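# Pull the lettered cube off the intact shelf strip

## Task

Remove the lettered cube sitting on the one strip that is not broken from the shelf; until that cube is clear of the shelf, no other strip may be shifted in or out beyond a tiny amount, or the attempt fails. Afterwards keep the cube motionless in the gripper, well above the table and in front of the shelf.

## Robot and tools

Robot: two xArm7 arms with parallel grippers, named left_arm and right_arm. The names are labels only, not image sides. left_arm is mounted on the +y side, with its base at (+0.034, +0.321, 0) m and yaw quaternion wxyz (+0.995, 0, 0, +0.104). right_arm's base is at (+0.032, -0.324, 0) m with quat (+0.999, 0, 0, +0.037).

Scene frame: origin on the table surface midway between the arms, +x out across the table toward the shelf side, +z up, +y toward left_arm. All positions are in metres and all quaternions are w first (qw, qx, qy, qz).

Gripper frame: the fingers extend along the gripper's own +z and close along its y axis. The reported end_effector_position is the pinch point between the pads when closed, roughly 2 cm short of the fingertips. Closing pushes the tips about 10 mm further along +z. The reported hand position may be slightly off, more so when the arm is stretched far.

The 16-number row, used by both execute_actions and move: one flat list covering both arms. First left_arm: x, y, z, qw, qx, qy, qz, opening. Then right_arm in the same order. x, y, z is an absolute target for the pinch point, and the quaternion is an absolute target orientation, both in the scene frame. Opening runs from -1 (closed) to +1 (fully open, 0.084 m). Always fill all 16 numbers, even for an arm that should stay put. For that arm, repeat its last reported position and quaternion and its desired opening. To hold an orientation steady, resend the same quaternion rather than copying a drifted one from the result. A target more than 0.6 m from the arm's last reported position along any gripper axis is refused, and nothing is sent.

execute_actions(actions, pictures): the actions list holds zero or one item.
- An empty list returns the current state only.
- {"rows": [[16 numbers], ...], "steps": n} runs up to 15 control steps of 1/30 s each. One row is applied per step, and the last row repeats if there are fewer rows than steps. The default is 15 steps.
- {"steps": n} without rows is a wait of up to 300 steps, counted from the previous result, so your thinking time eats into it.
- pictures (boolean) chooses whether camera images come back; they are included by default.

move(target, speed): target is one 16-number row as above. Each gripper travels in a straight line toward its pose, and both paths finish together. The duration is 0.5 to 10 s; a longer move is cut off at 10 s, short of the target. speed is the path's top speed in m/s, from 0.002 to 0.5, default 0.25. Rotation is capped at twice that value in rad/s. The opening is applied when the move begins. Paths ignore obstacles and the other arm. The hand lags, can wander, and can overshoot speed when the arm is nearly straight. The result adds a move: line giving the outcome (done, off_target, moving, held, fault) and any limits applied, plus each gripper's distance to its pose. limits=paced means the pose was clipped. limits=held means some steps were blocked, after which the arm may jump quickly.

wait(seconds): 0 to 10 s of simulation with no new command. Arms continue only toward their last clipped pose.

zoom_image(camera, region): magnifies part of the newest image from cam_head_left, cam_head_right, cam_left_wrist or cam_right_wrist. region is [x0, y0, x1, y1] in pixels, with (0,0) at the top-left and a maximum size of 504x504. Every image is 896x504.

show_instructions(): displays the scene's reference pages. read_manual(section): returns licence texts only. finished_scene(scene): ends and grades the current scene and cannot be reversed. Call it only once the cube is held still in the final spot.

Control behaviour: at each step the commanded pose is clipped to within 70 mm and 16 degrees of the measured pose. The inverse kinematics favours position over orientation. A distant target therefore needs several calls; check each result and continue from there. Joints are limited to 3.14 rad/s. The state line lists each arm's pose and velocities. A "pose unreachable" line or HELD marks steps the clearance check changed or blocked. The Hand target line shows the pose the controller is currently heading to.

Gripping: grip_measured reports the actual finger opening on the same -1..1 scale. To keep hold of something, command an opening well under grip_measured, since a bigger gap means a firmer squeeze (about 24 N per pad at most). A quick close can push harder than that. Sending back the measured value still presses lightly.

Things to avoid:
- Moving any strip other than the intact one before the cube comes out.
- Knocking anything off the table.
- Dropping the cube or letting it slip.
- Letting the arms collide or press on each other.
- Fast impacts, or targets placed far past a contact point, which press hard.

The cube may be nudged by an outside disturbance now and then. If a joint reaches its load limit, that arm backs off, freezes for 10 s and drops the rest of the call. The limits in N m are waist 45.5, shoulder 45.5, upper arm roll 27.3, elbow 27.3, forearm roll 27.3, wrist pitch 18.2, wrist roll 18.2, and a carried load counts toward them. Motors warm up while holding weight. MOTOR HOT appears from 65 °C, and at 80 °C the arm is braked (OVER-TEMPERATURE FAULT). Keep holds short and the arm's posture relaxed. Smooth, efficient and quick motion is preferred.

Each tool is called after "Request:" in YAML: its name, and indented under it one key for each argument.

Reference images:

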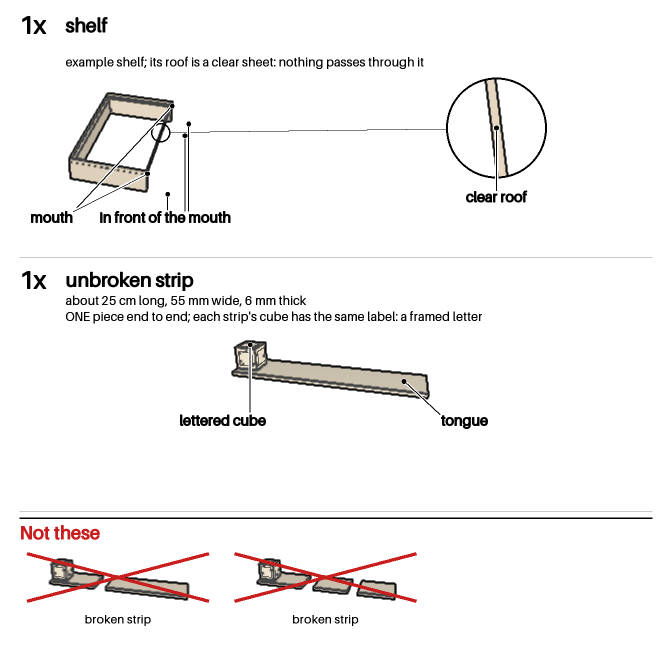

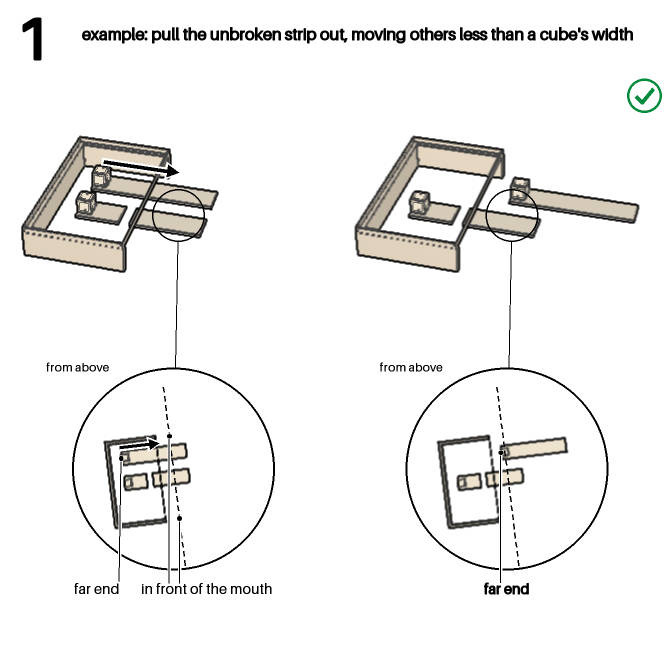

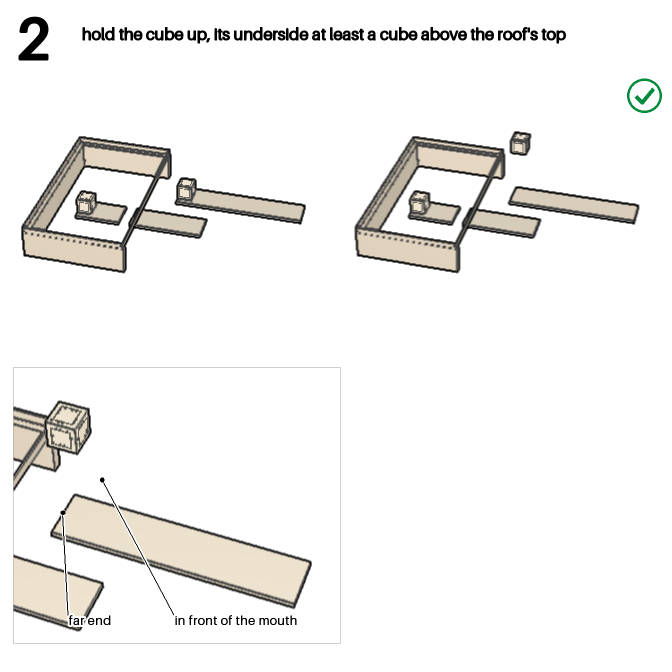

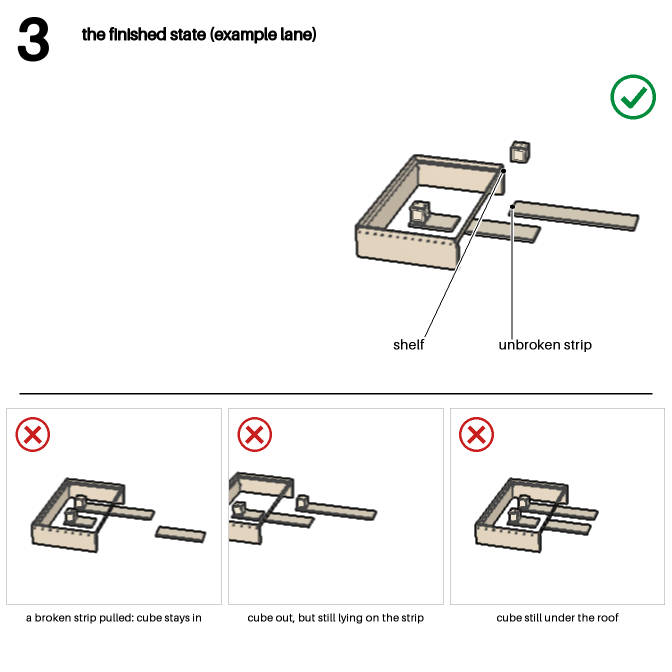

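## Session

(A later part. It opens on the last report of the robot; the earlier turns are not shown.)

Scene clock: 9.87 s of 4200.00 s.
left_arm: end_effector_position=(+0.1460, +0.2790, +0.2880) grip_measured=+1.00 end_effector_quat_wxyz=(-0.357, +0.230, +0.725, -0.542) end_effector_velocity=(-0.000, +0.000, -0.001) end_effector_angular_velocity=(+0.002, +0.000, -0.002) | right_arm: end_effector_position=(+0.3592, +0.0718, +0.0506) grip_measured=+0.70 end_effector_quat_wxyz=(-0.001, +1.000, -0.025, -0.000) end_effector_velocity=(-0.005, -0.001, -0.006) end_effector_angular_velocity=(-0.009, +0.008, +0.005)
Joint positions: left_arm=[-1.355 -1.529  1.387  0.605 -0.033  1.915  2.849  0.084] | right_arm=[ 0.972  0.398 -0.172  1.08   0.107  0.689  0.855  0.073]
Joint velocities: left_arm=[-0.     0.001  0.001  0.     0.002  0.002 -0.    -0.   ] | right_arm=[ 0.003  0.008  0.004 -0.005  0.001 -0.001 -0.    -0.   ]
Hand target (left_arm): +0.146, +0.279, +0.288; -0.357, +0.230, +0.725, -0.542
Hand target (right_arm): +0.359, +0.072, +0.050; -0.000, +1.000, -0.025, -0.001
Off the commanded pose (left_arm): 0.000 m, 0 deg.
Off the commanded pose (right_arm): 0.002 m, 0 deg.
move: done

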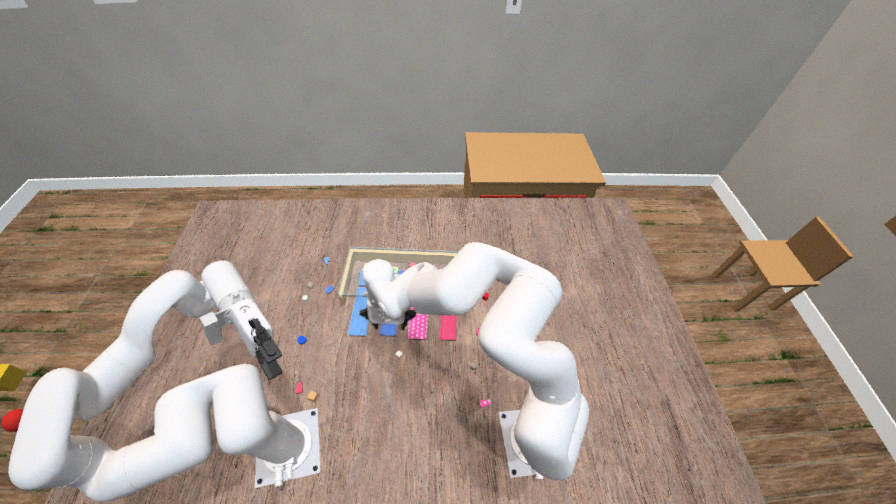

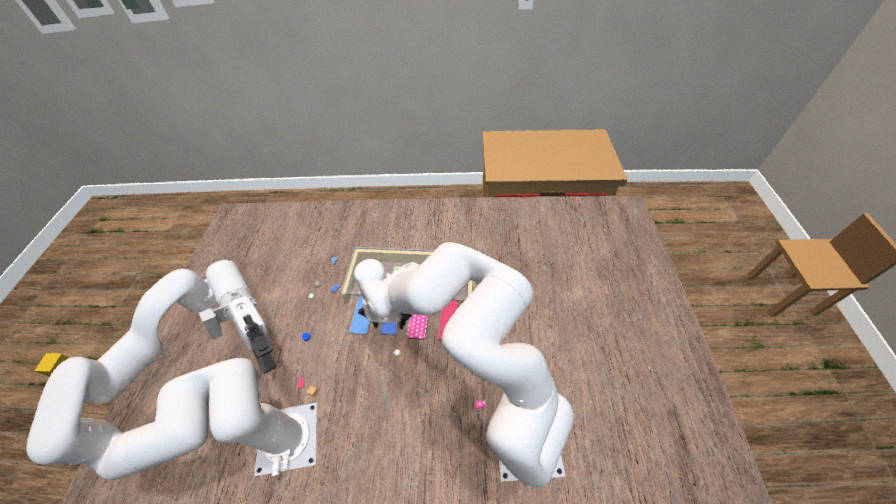

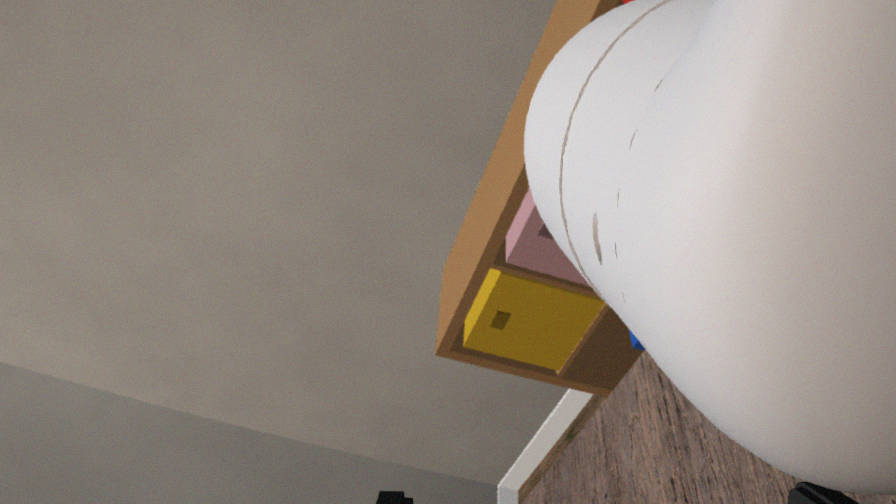

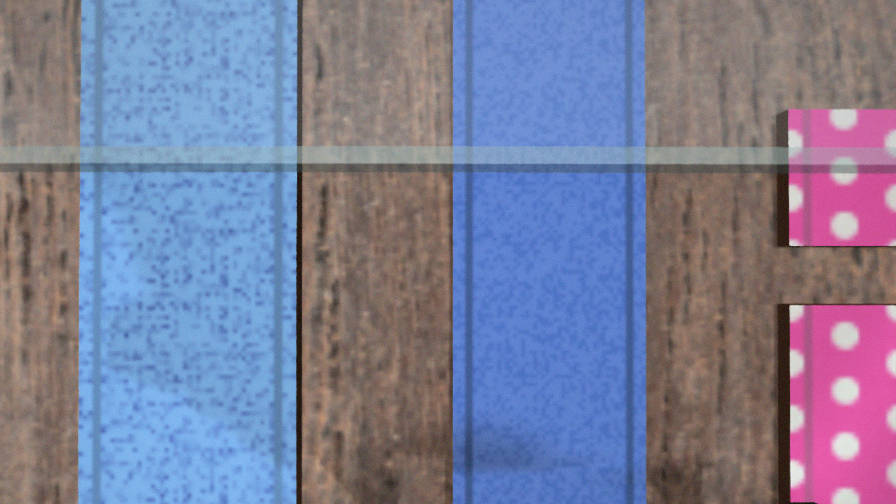

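Request:
move:
  target: [0.146,0.279,0.288,-0.357,0.23,0.725,-0.542,1, 0.358,0.077,0.017,0,1,-0.025,0,0.7]
  speed: 0.05

Request:
move:
  target: [0.146,0.279,0.288,-0.357,0.23,0.725,-0.542,1, 0.358,0.077,0.017,0,1,-0.025,0,-0.4]

Request:
move:
  target: [0.146,0.279,0.288,-0.357,0.23,0.725,-0.542,1, 0.158,0.087,0.017,0,1,-0.025,0,-0.4]
  speed: 0.08

Request:
move:
  target: [0.146,0.279,0.288,-0.357,0.23,0.725,-0.542,1, 0.158,0.087,0.03,0,1,-0.025,0,0.7]
  speed: 0.03

Request:
move:
  target: [0.146,0.279,0.288,-0.357,0.23,0.725,-0.542,1, 0.32,0.08,0.17,0,1,-0.025,0,0.7]

Scene clock: 15.63 s of 4200.00 s.
left_arm: end_effector_position=(+0.1460, +0.2790, +0.2880) grip_measured=+1.00 end_effector_quat_wxyz=(-0.357, +0.230, +0.725, -0.542) end_effector_velocity=(+0.000, +0.000, -0.000) end_effector_angular_velocity=(+0.002, +0.000, +0.001) | right_arm: end_effector_position=(+0.3582, +0.0773, +0.0174) grip_measured=+0.70 end_effector_quat_wxyz=(-0.000, +1.000, -0.025, +0.000) end_effector_velocity=(+0.001, +0.001, -0.000) end_effector_angular_velocity=(+0.003, -0.001, -0.001)
Joint positions: left_arm=[-1.355 -1.529  1.387  0.605 -0.033  1.915  2.849  0.084] | right_arm=[ 0.969  0.48  -0.158  1.091  0.126  0.619  0.85   0.073]
Joint velocities: left_arm=[ 0.     0.001  0.    -0.     0.001 -0.    -0.     0.   ] | right_arm=[-0.     0.002  0.     0.002  0.002 -0.003 -0.001 -0.   ]
Hand target (left_arm): +0.146, +0.279, +0.288; -0.357, +0.230, +0.725, -0.542
Hand target (right_arm): +0.358, +0.077, +0.017; -0.000, +1.000, -0.025, -0.000
Off the commanded pose (left_arm): 0.000 m, 0 deg.
Off the commanded pose (right_arm): 0.001 m, 0 deg.
After step 90, 1.80 s passed at rest.
move: done

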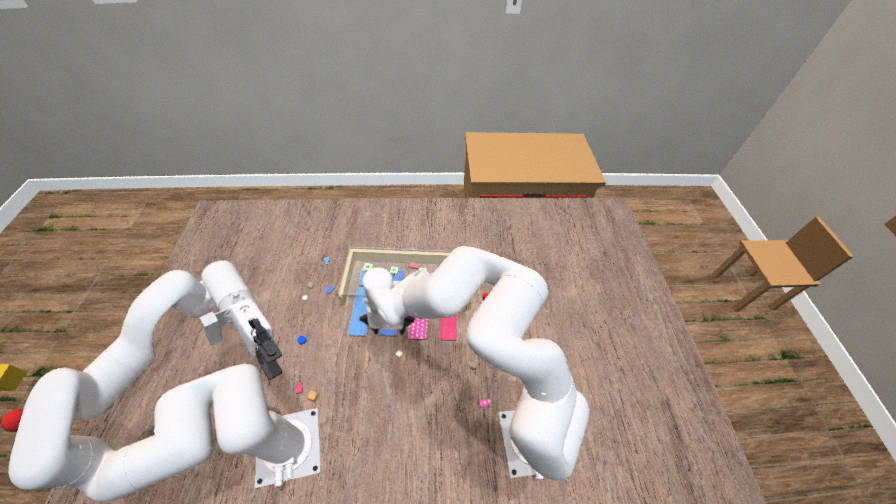

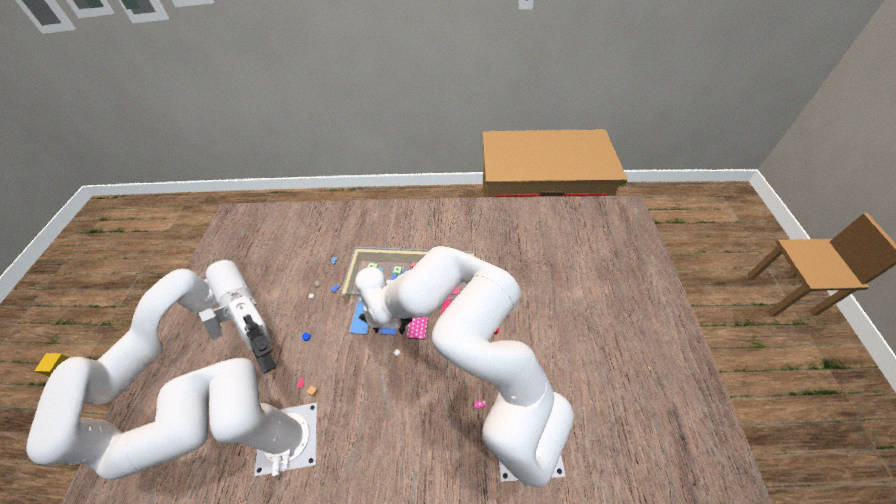

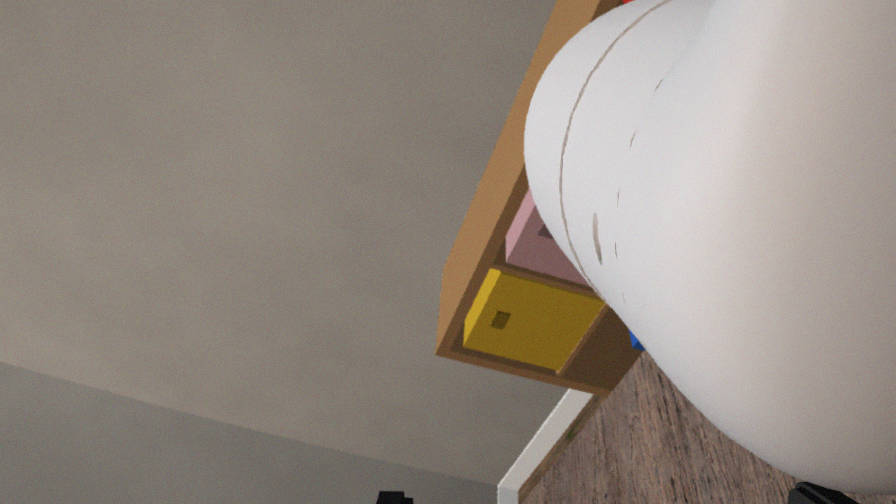

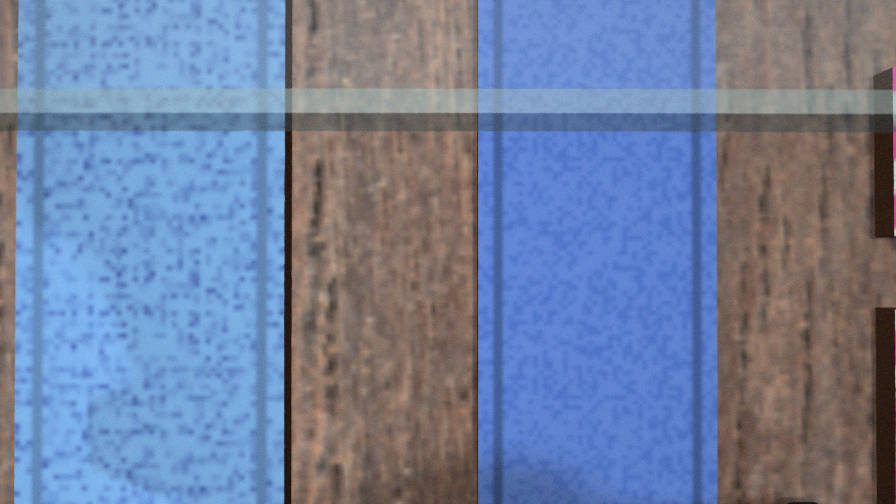

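Scene clock: 16.33 s of 4200.00 s.
left_arm: end_effector_position=(+0.1460, +0.2790, +0.2880) grip_measured=+1.00 end_effector_quat_wxyz=(-0.357, +0.230, +0.725, -0.542) end_effector_velocity=(+0.000, -0.000, -0.000) end_effector_angular_velocity=(+0.000, -0.001, +0.000) | right_arm: end_effector_position=(+0.3600, +0.0790, +0.0204) grip_measured=+0.13 end_effector_quat_wxyz=(-0.003, +1.000, -0.025, +0.003) end_effector_velocity=(-0.001, -0.000, -0.000) end_effector_angular_velocity=(+0.001, -0.000, +0.002)
Joint positions: left_arm=[-1.355 -1.529  1.387  0.605 -0.033  1.915  2.849  0.084] | right_arm=[ 0.969  0.475 -0.159  1.092  0.126  0.617  0.85   0.05 ]
Joint velocities: left_arm=[-0.001 -0.    -0.    -0.     0.001 -0.001  0.     0.   ] | right_arm=[ 0.    -0.002  0.001 -0.003 -0.    -0.002 -0.    -0.   ]
Hand target (left_arm): +0.146, +0.279, +0.288; -0.357, +0.230, +0.725, -0.542
Hand target (right_arm): +0.358, +0.077, +0.017; -0.000, +1.000, -0.025, +0.000
Off the commanded pose (left_arm): 0.000 m, 0 deg.
Off the commanded pose (right_arm): 0.004 m, 0 deg.
move: off_target (right_arm)

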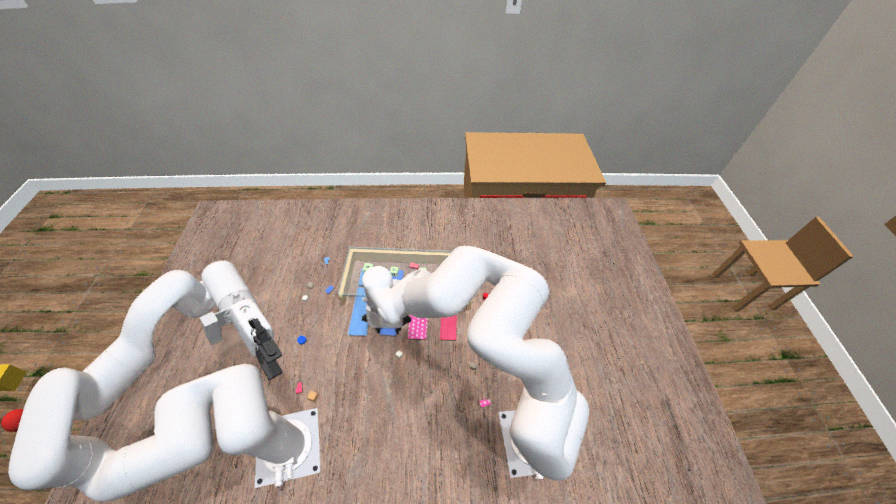

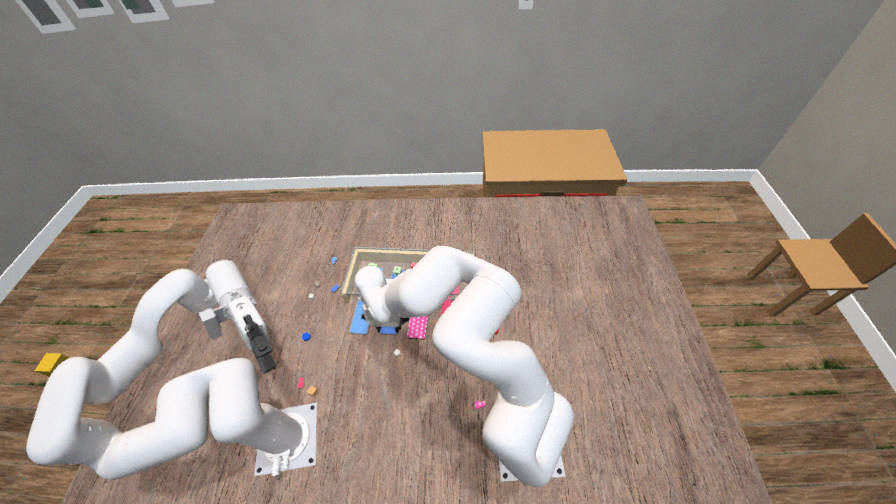

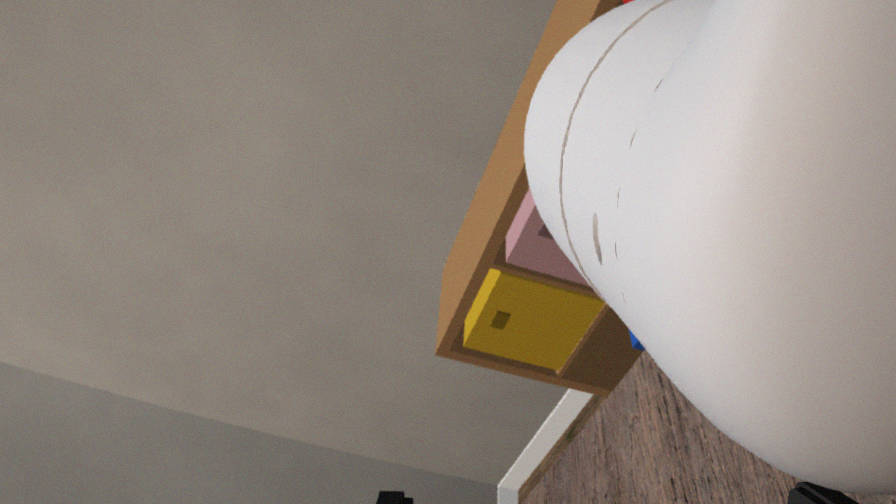

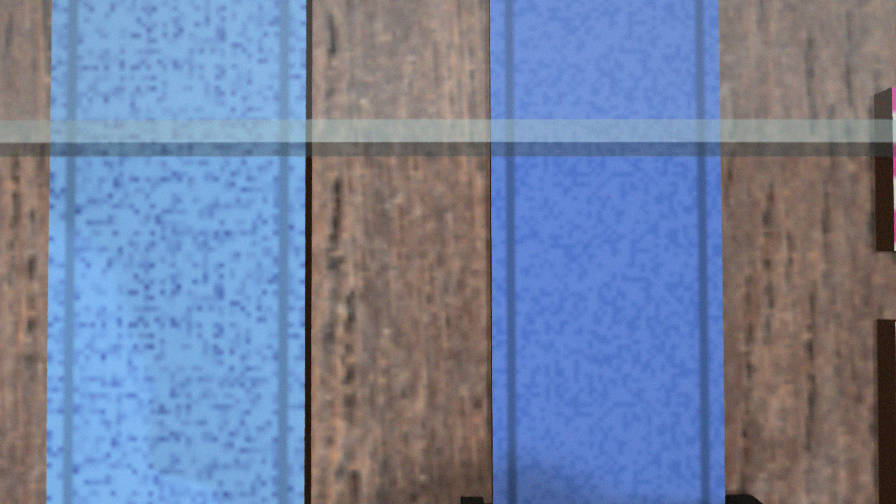

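Scene clock: 19.20 s of 4200.00 s.
left_arm: end_effector_position=(+0.1460, +0.2790, +0.2880) grip_measured=+1.00 end_effector_quat_wxyz=(-0.357, +0.230, +0.725, -0.542) end_effector_velocity=(+0.000, -0.000, +0.000) end_effector_angular_velocity=(-0.001, +0.001, +0.001) | right_arm: end_effector_position=(+0.1587, +0.0899, +0.0199) grip_measured=+0.13 end_effector_quat_wxyz=(-0.004, +1.000, -0.025, +0.001) end_effector_velocity=(+0.000, +0.000, +0.001) end_effector_angular_velocity=(+0.001, -0.001, -0.003)
Joint positions: left_arm=[-1.355 -1.529  1.387  0.605 -0.033  1.915  2.849  0.084] | right_arm=[ 1.293  0.261 -0.09   0.749  0.051  0.481  1.286  0.05 ]
Joint velocities: left_arm=[ 0.     0.     0.    -0.    -0.001 -0.001  0.     0.   ] | right_arm=[ 0.001 -0.001 -0.     0.    -0.001 -0.     0.005  0.   ]
Hand target (left_arm): +0.146, +0.279, +0.288; -0.357, +0.230, +0.725, -0.542
Hand target (right_arm): +0.158, +0.087, +0.017; +0.000, +1.000, -0.025, -0.000
Off the commanded pose (left_arm): 0.000 m, 0 deg.
Off the commanded pose (right_arm): 0.004 m, 0 deg.
move: off_target (right_arm)

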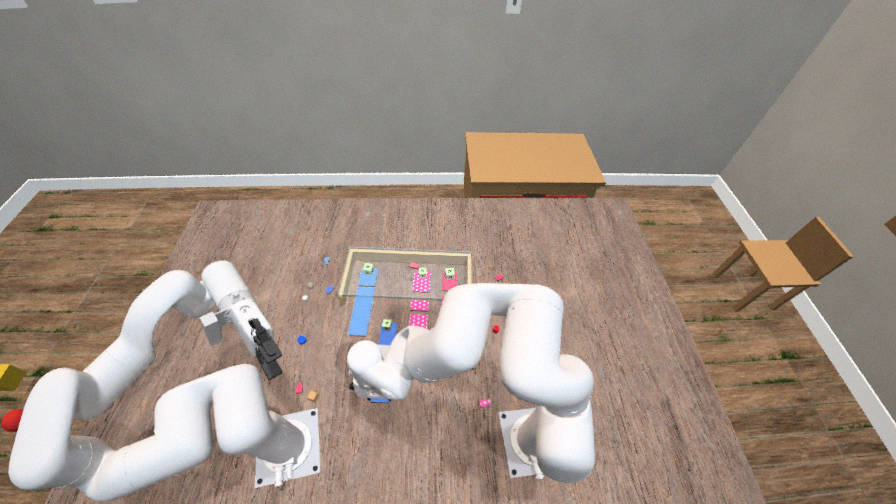

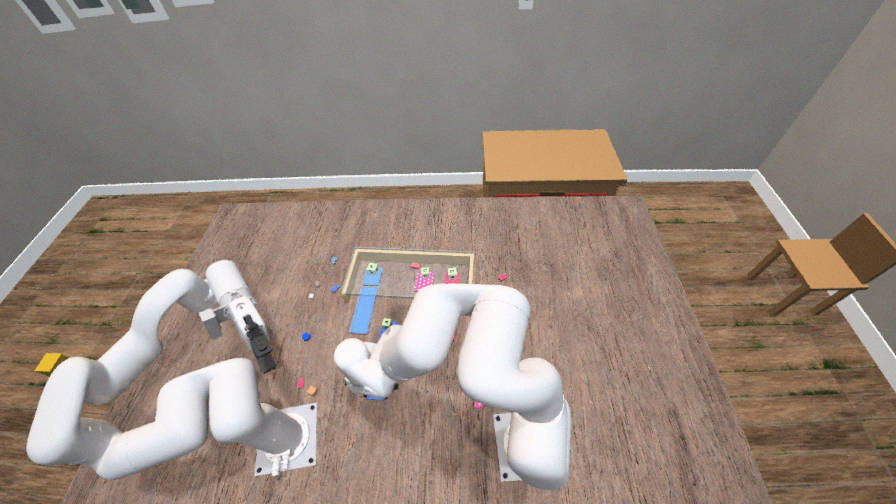

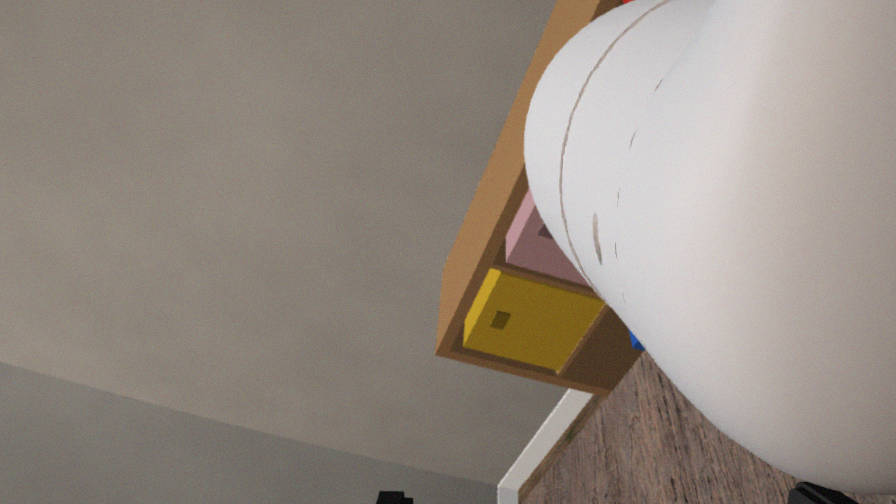

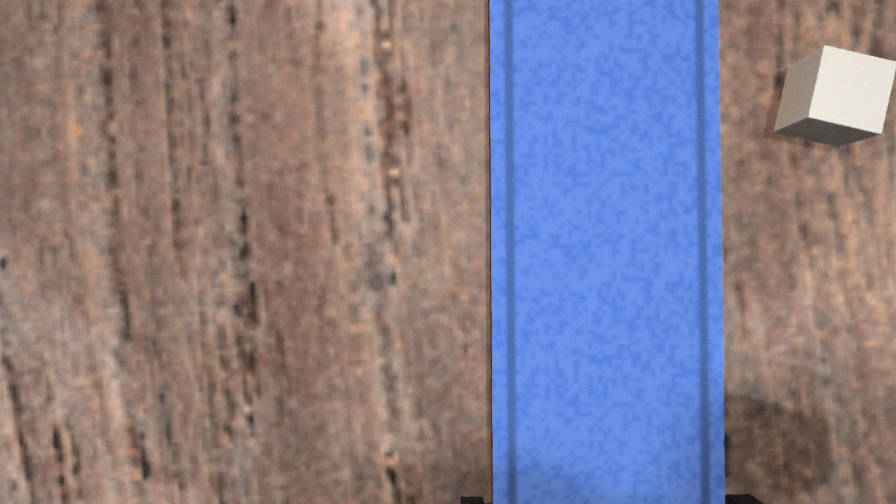

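Scene clock: 19.97 s of 4200.00 s.
left_arm: end_effector_position=(+0.1460, +0.2790, +0.2880) grip_measured=+1.00 end_effector_quat_wxyz=(-0.357, +0.230, +0.725, -0.542) end_effector_velocity=(+0.000, -0.000, +0.000) end_effector_angular_velocity=(-0.001, +0.000, +0.000) | right_arm: end_effector_position=(+0.1579, +0.0867, +0.0297) grip_measured=+0.70 end_effector_quat_wxyz=(+0.000, +1.000, -0.025, -0.000) end_effector_velocity=(+0.000, +0.001, +0.002) end_effector_angular_velocity=(+0.003, -0.001, -0.000)
Joint positions: left_arm=[-1.355 -1.529  1.387  0.605 -0.033  1.915  2.849  0.084] | right_arm=[ 1.294  0.229 -0.092  0.746  0.042  0.519  1.292  0.073]
Joint velocities: left_arm=[-0.    -0.     0.     0.    -0.001 -0.     0.     0.   ] | right_arm=[ 0.    -0.004 -0.001  0.001 -0.     0.002  0.     0.   ]
Hand target (left_arm): +0.146, +0.279, +0.288; -0.357, +0.230, +0.725, -0.542
Hand target (right_arm): +0.158, +0.087, +0.030; +0.000, +1.000, -0.025, +0.000
Off the commanded pose (left_arm): 0.000 m, 0 deg.
Off the commanded pose (right_arm): 0.000 m, 0 deg.
move: done

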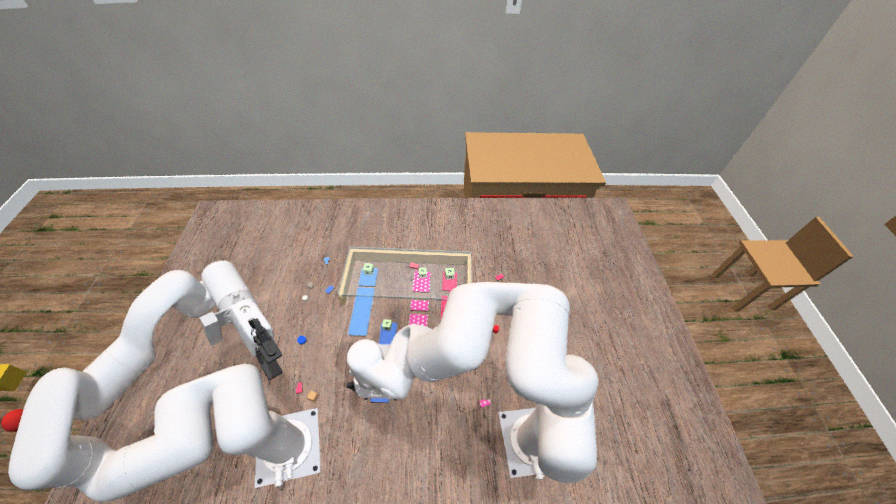

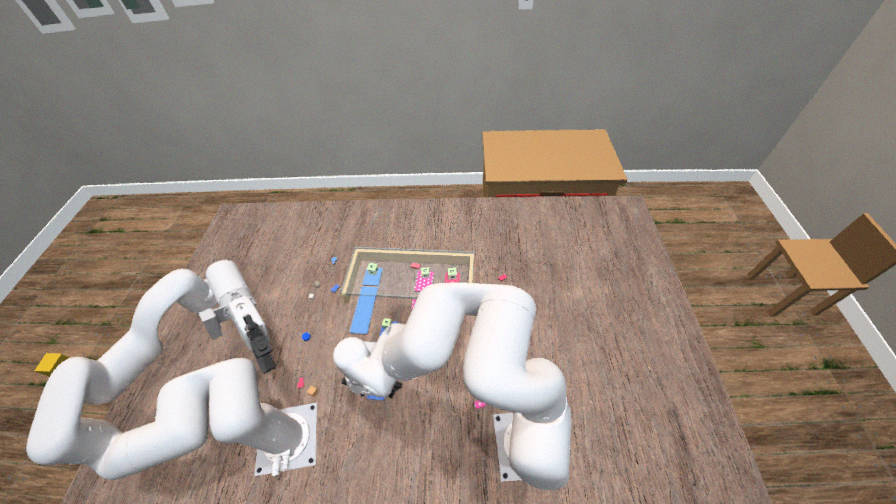

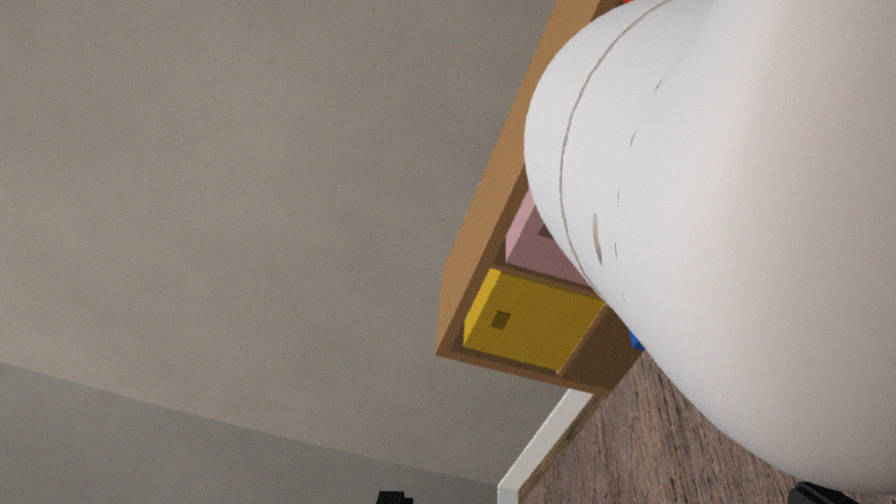

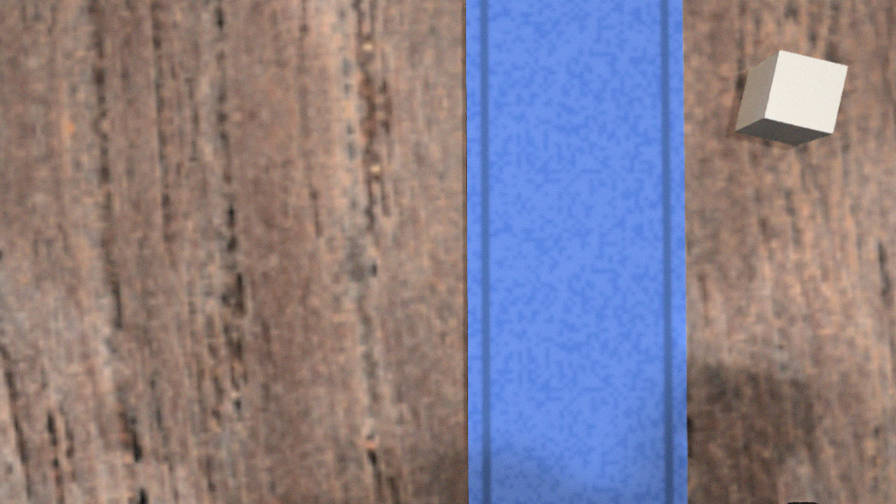

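Scene clock: 21.27 s of 4200.00 s.
left_arm: end_effector_position=(+0.1460, +0.2790, +0.2880) grip_measured=+1.00 end_effector_quat_wxyz=(-0.357, +0.230, +0.725, -0.542) end_effector_velocity=(-0.000, +0.000, -0.000) end_effector_angular_velocity=(-0.001, -0.000, -0.001) | right_arm: end_effector_position=(+0.3191, +0.0797, +0.1696) grip_measured=+0.70 end_effector_quat_wxyz=(+0.001, +1.000, -0.024, +0.000) end_effector_velocity=(+0.007, -0.001, +0.005) end_effector_angular_velocity=(+0.007, -0.004, -0.009)
Joint positions: left_arm=[-1.355 -1.529  1.387  0.605 -0.033  1.915  2.849  0.084] | right_arm=[ 1.103  0.145 -0.234  1.115  0.04   0.975  0.972  0.073]
Joint velocities: left_arm=[-0.    -0.001  0.     0.     0.     0.     0.    -0.   ] | right_arm=[-0.007 -0.001 -0.006  0.014  0.001  0.006 -0.004  0.   ]
Hand target (left_arm): +0.146, +0.279, +0.288; -0.357, +0.230, +0.725, -0.542
Hand target (right_arm): +0.320, +0.080, +0.170; +0.000, +1.000, -0.025, +0.000
Off the commanded pose (left_arm): 0.000 m, 0 deg.
Off the commanded pose (right_arm): 0.001 m, 0 deg.
move: done

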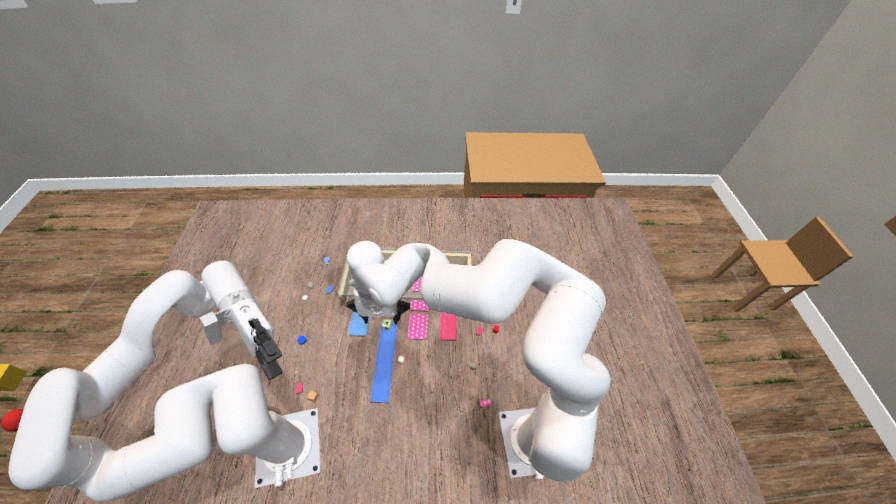

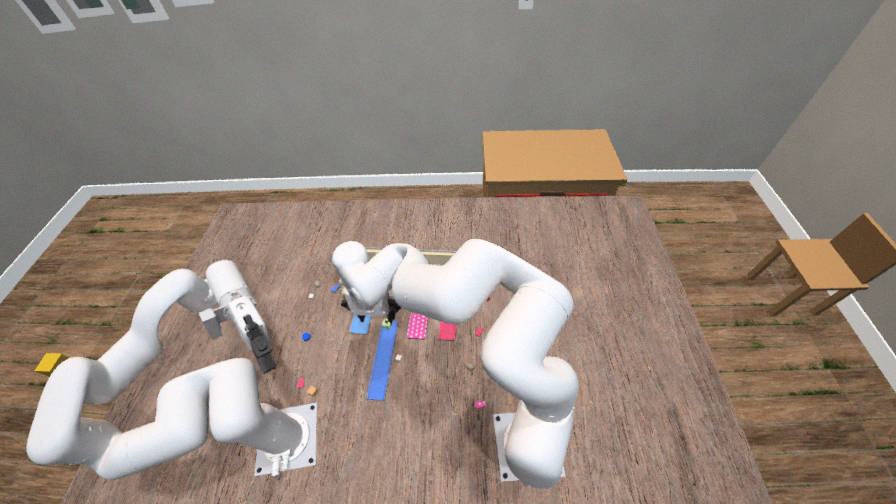

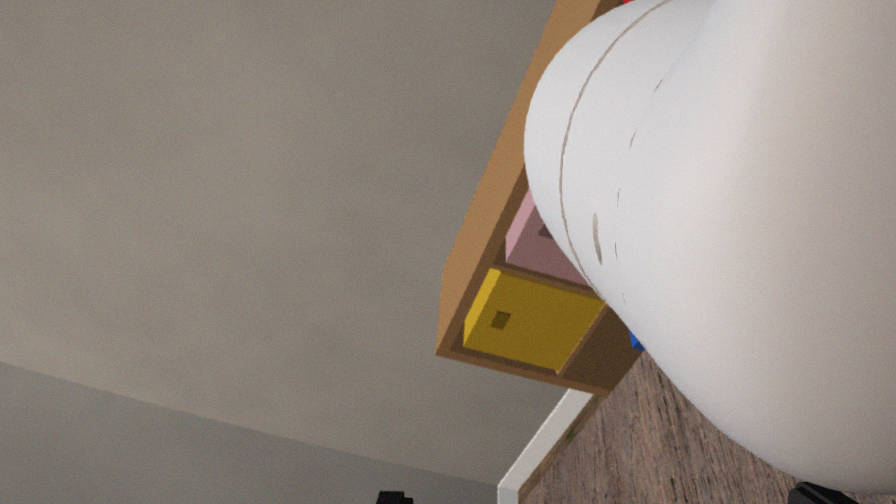

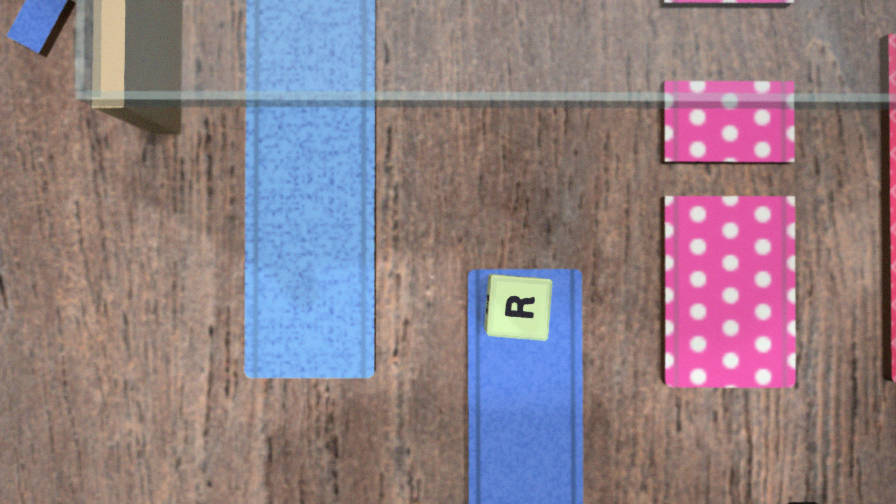

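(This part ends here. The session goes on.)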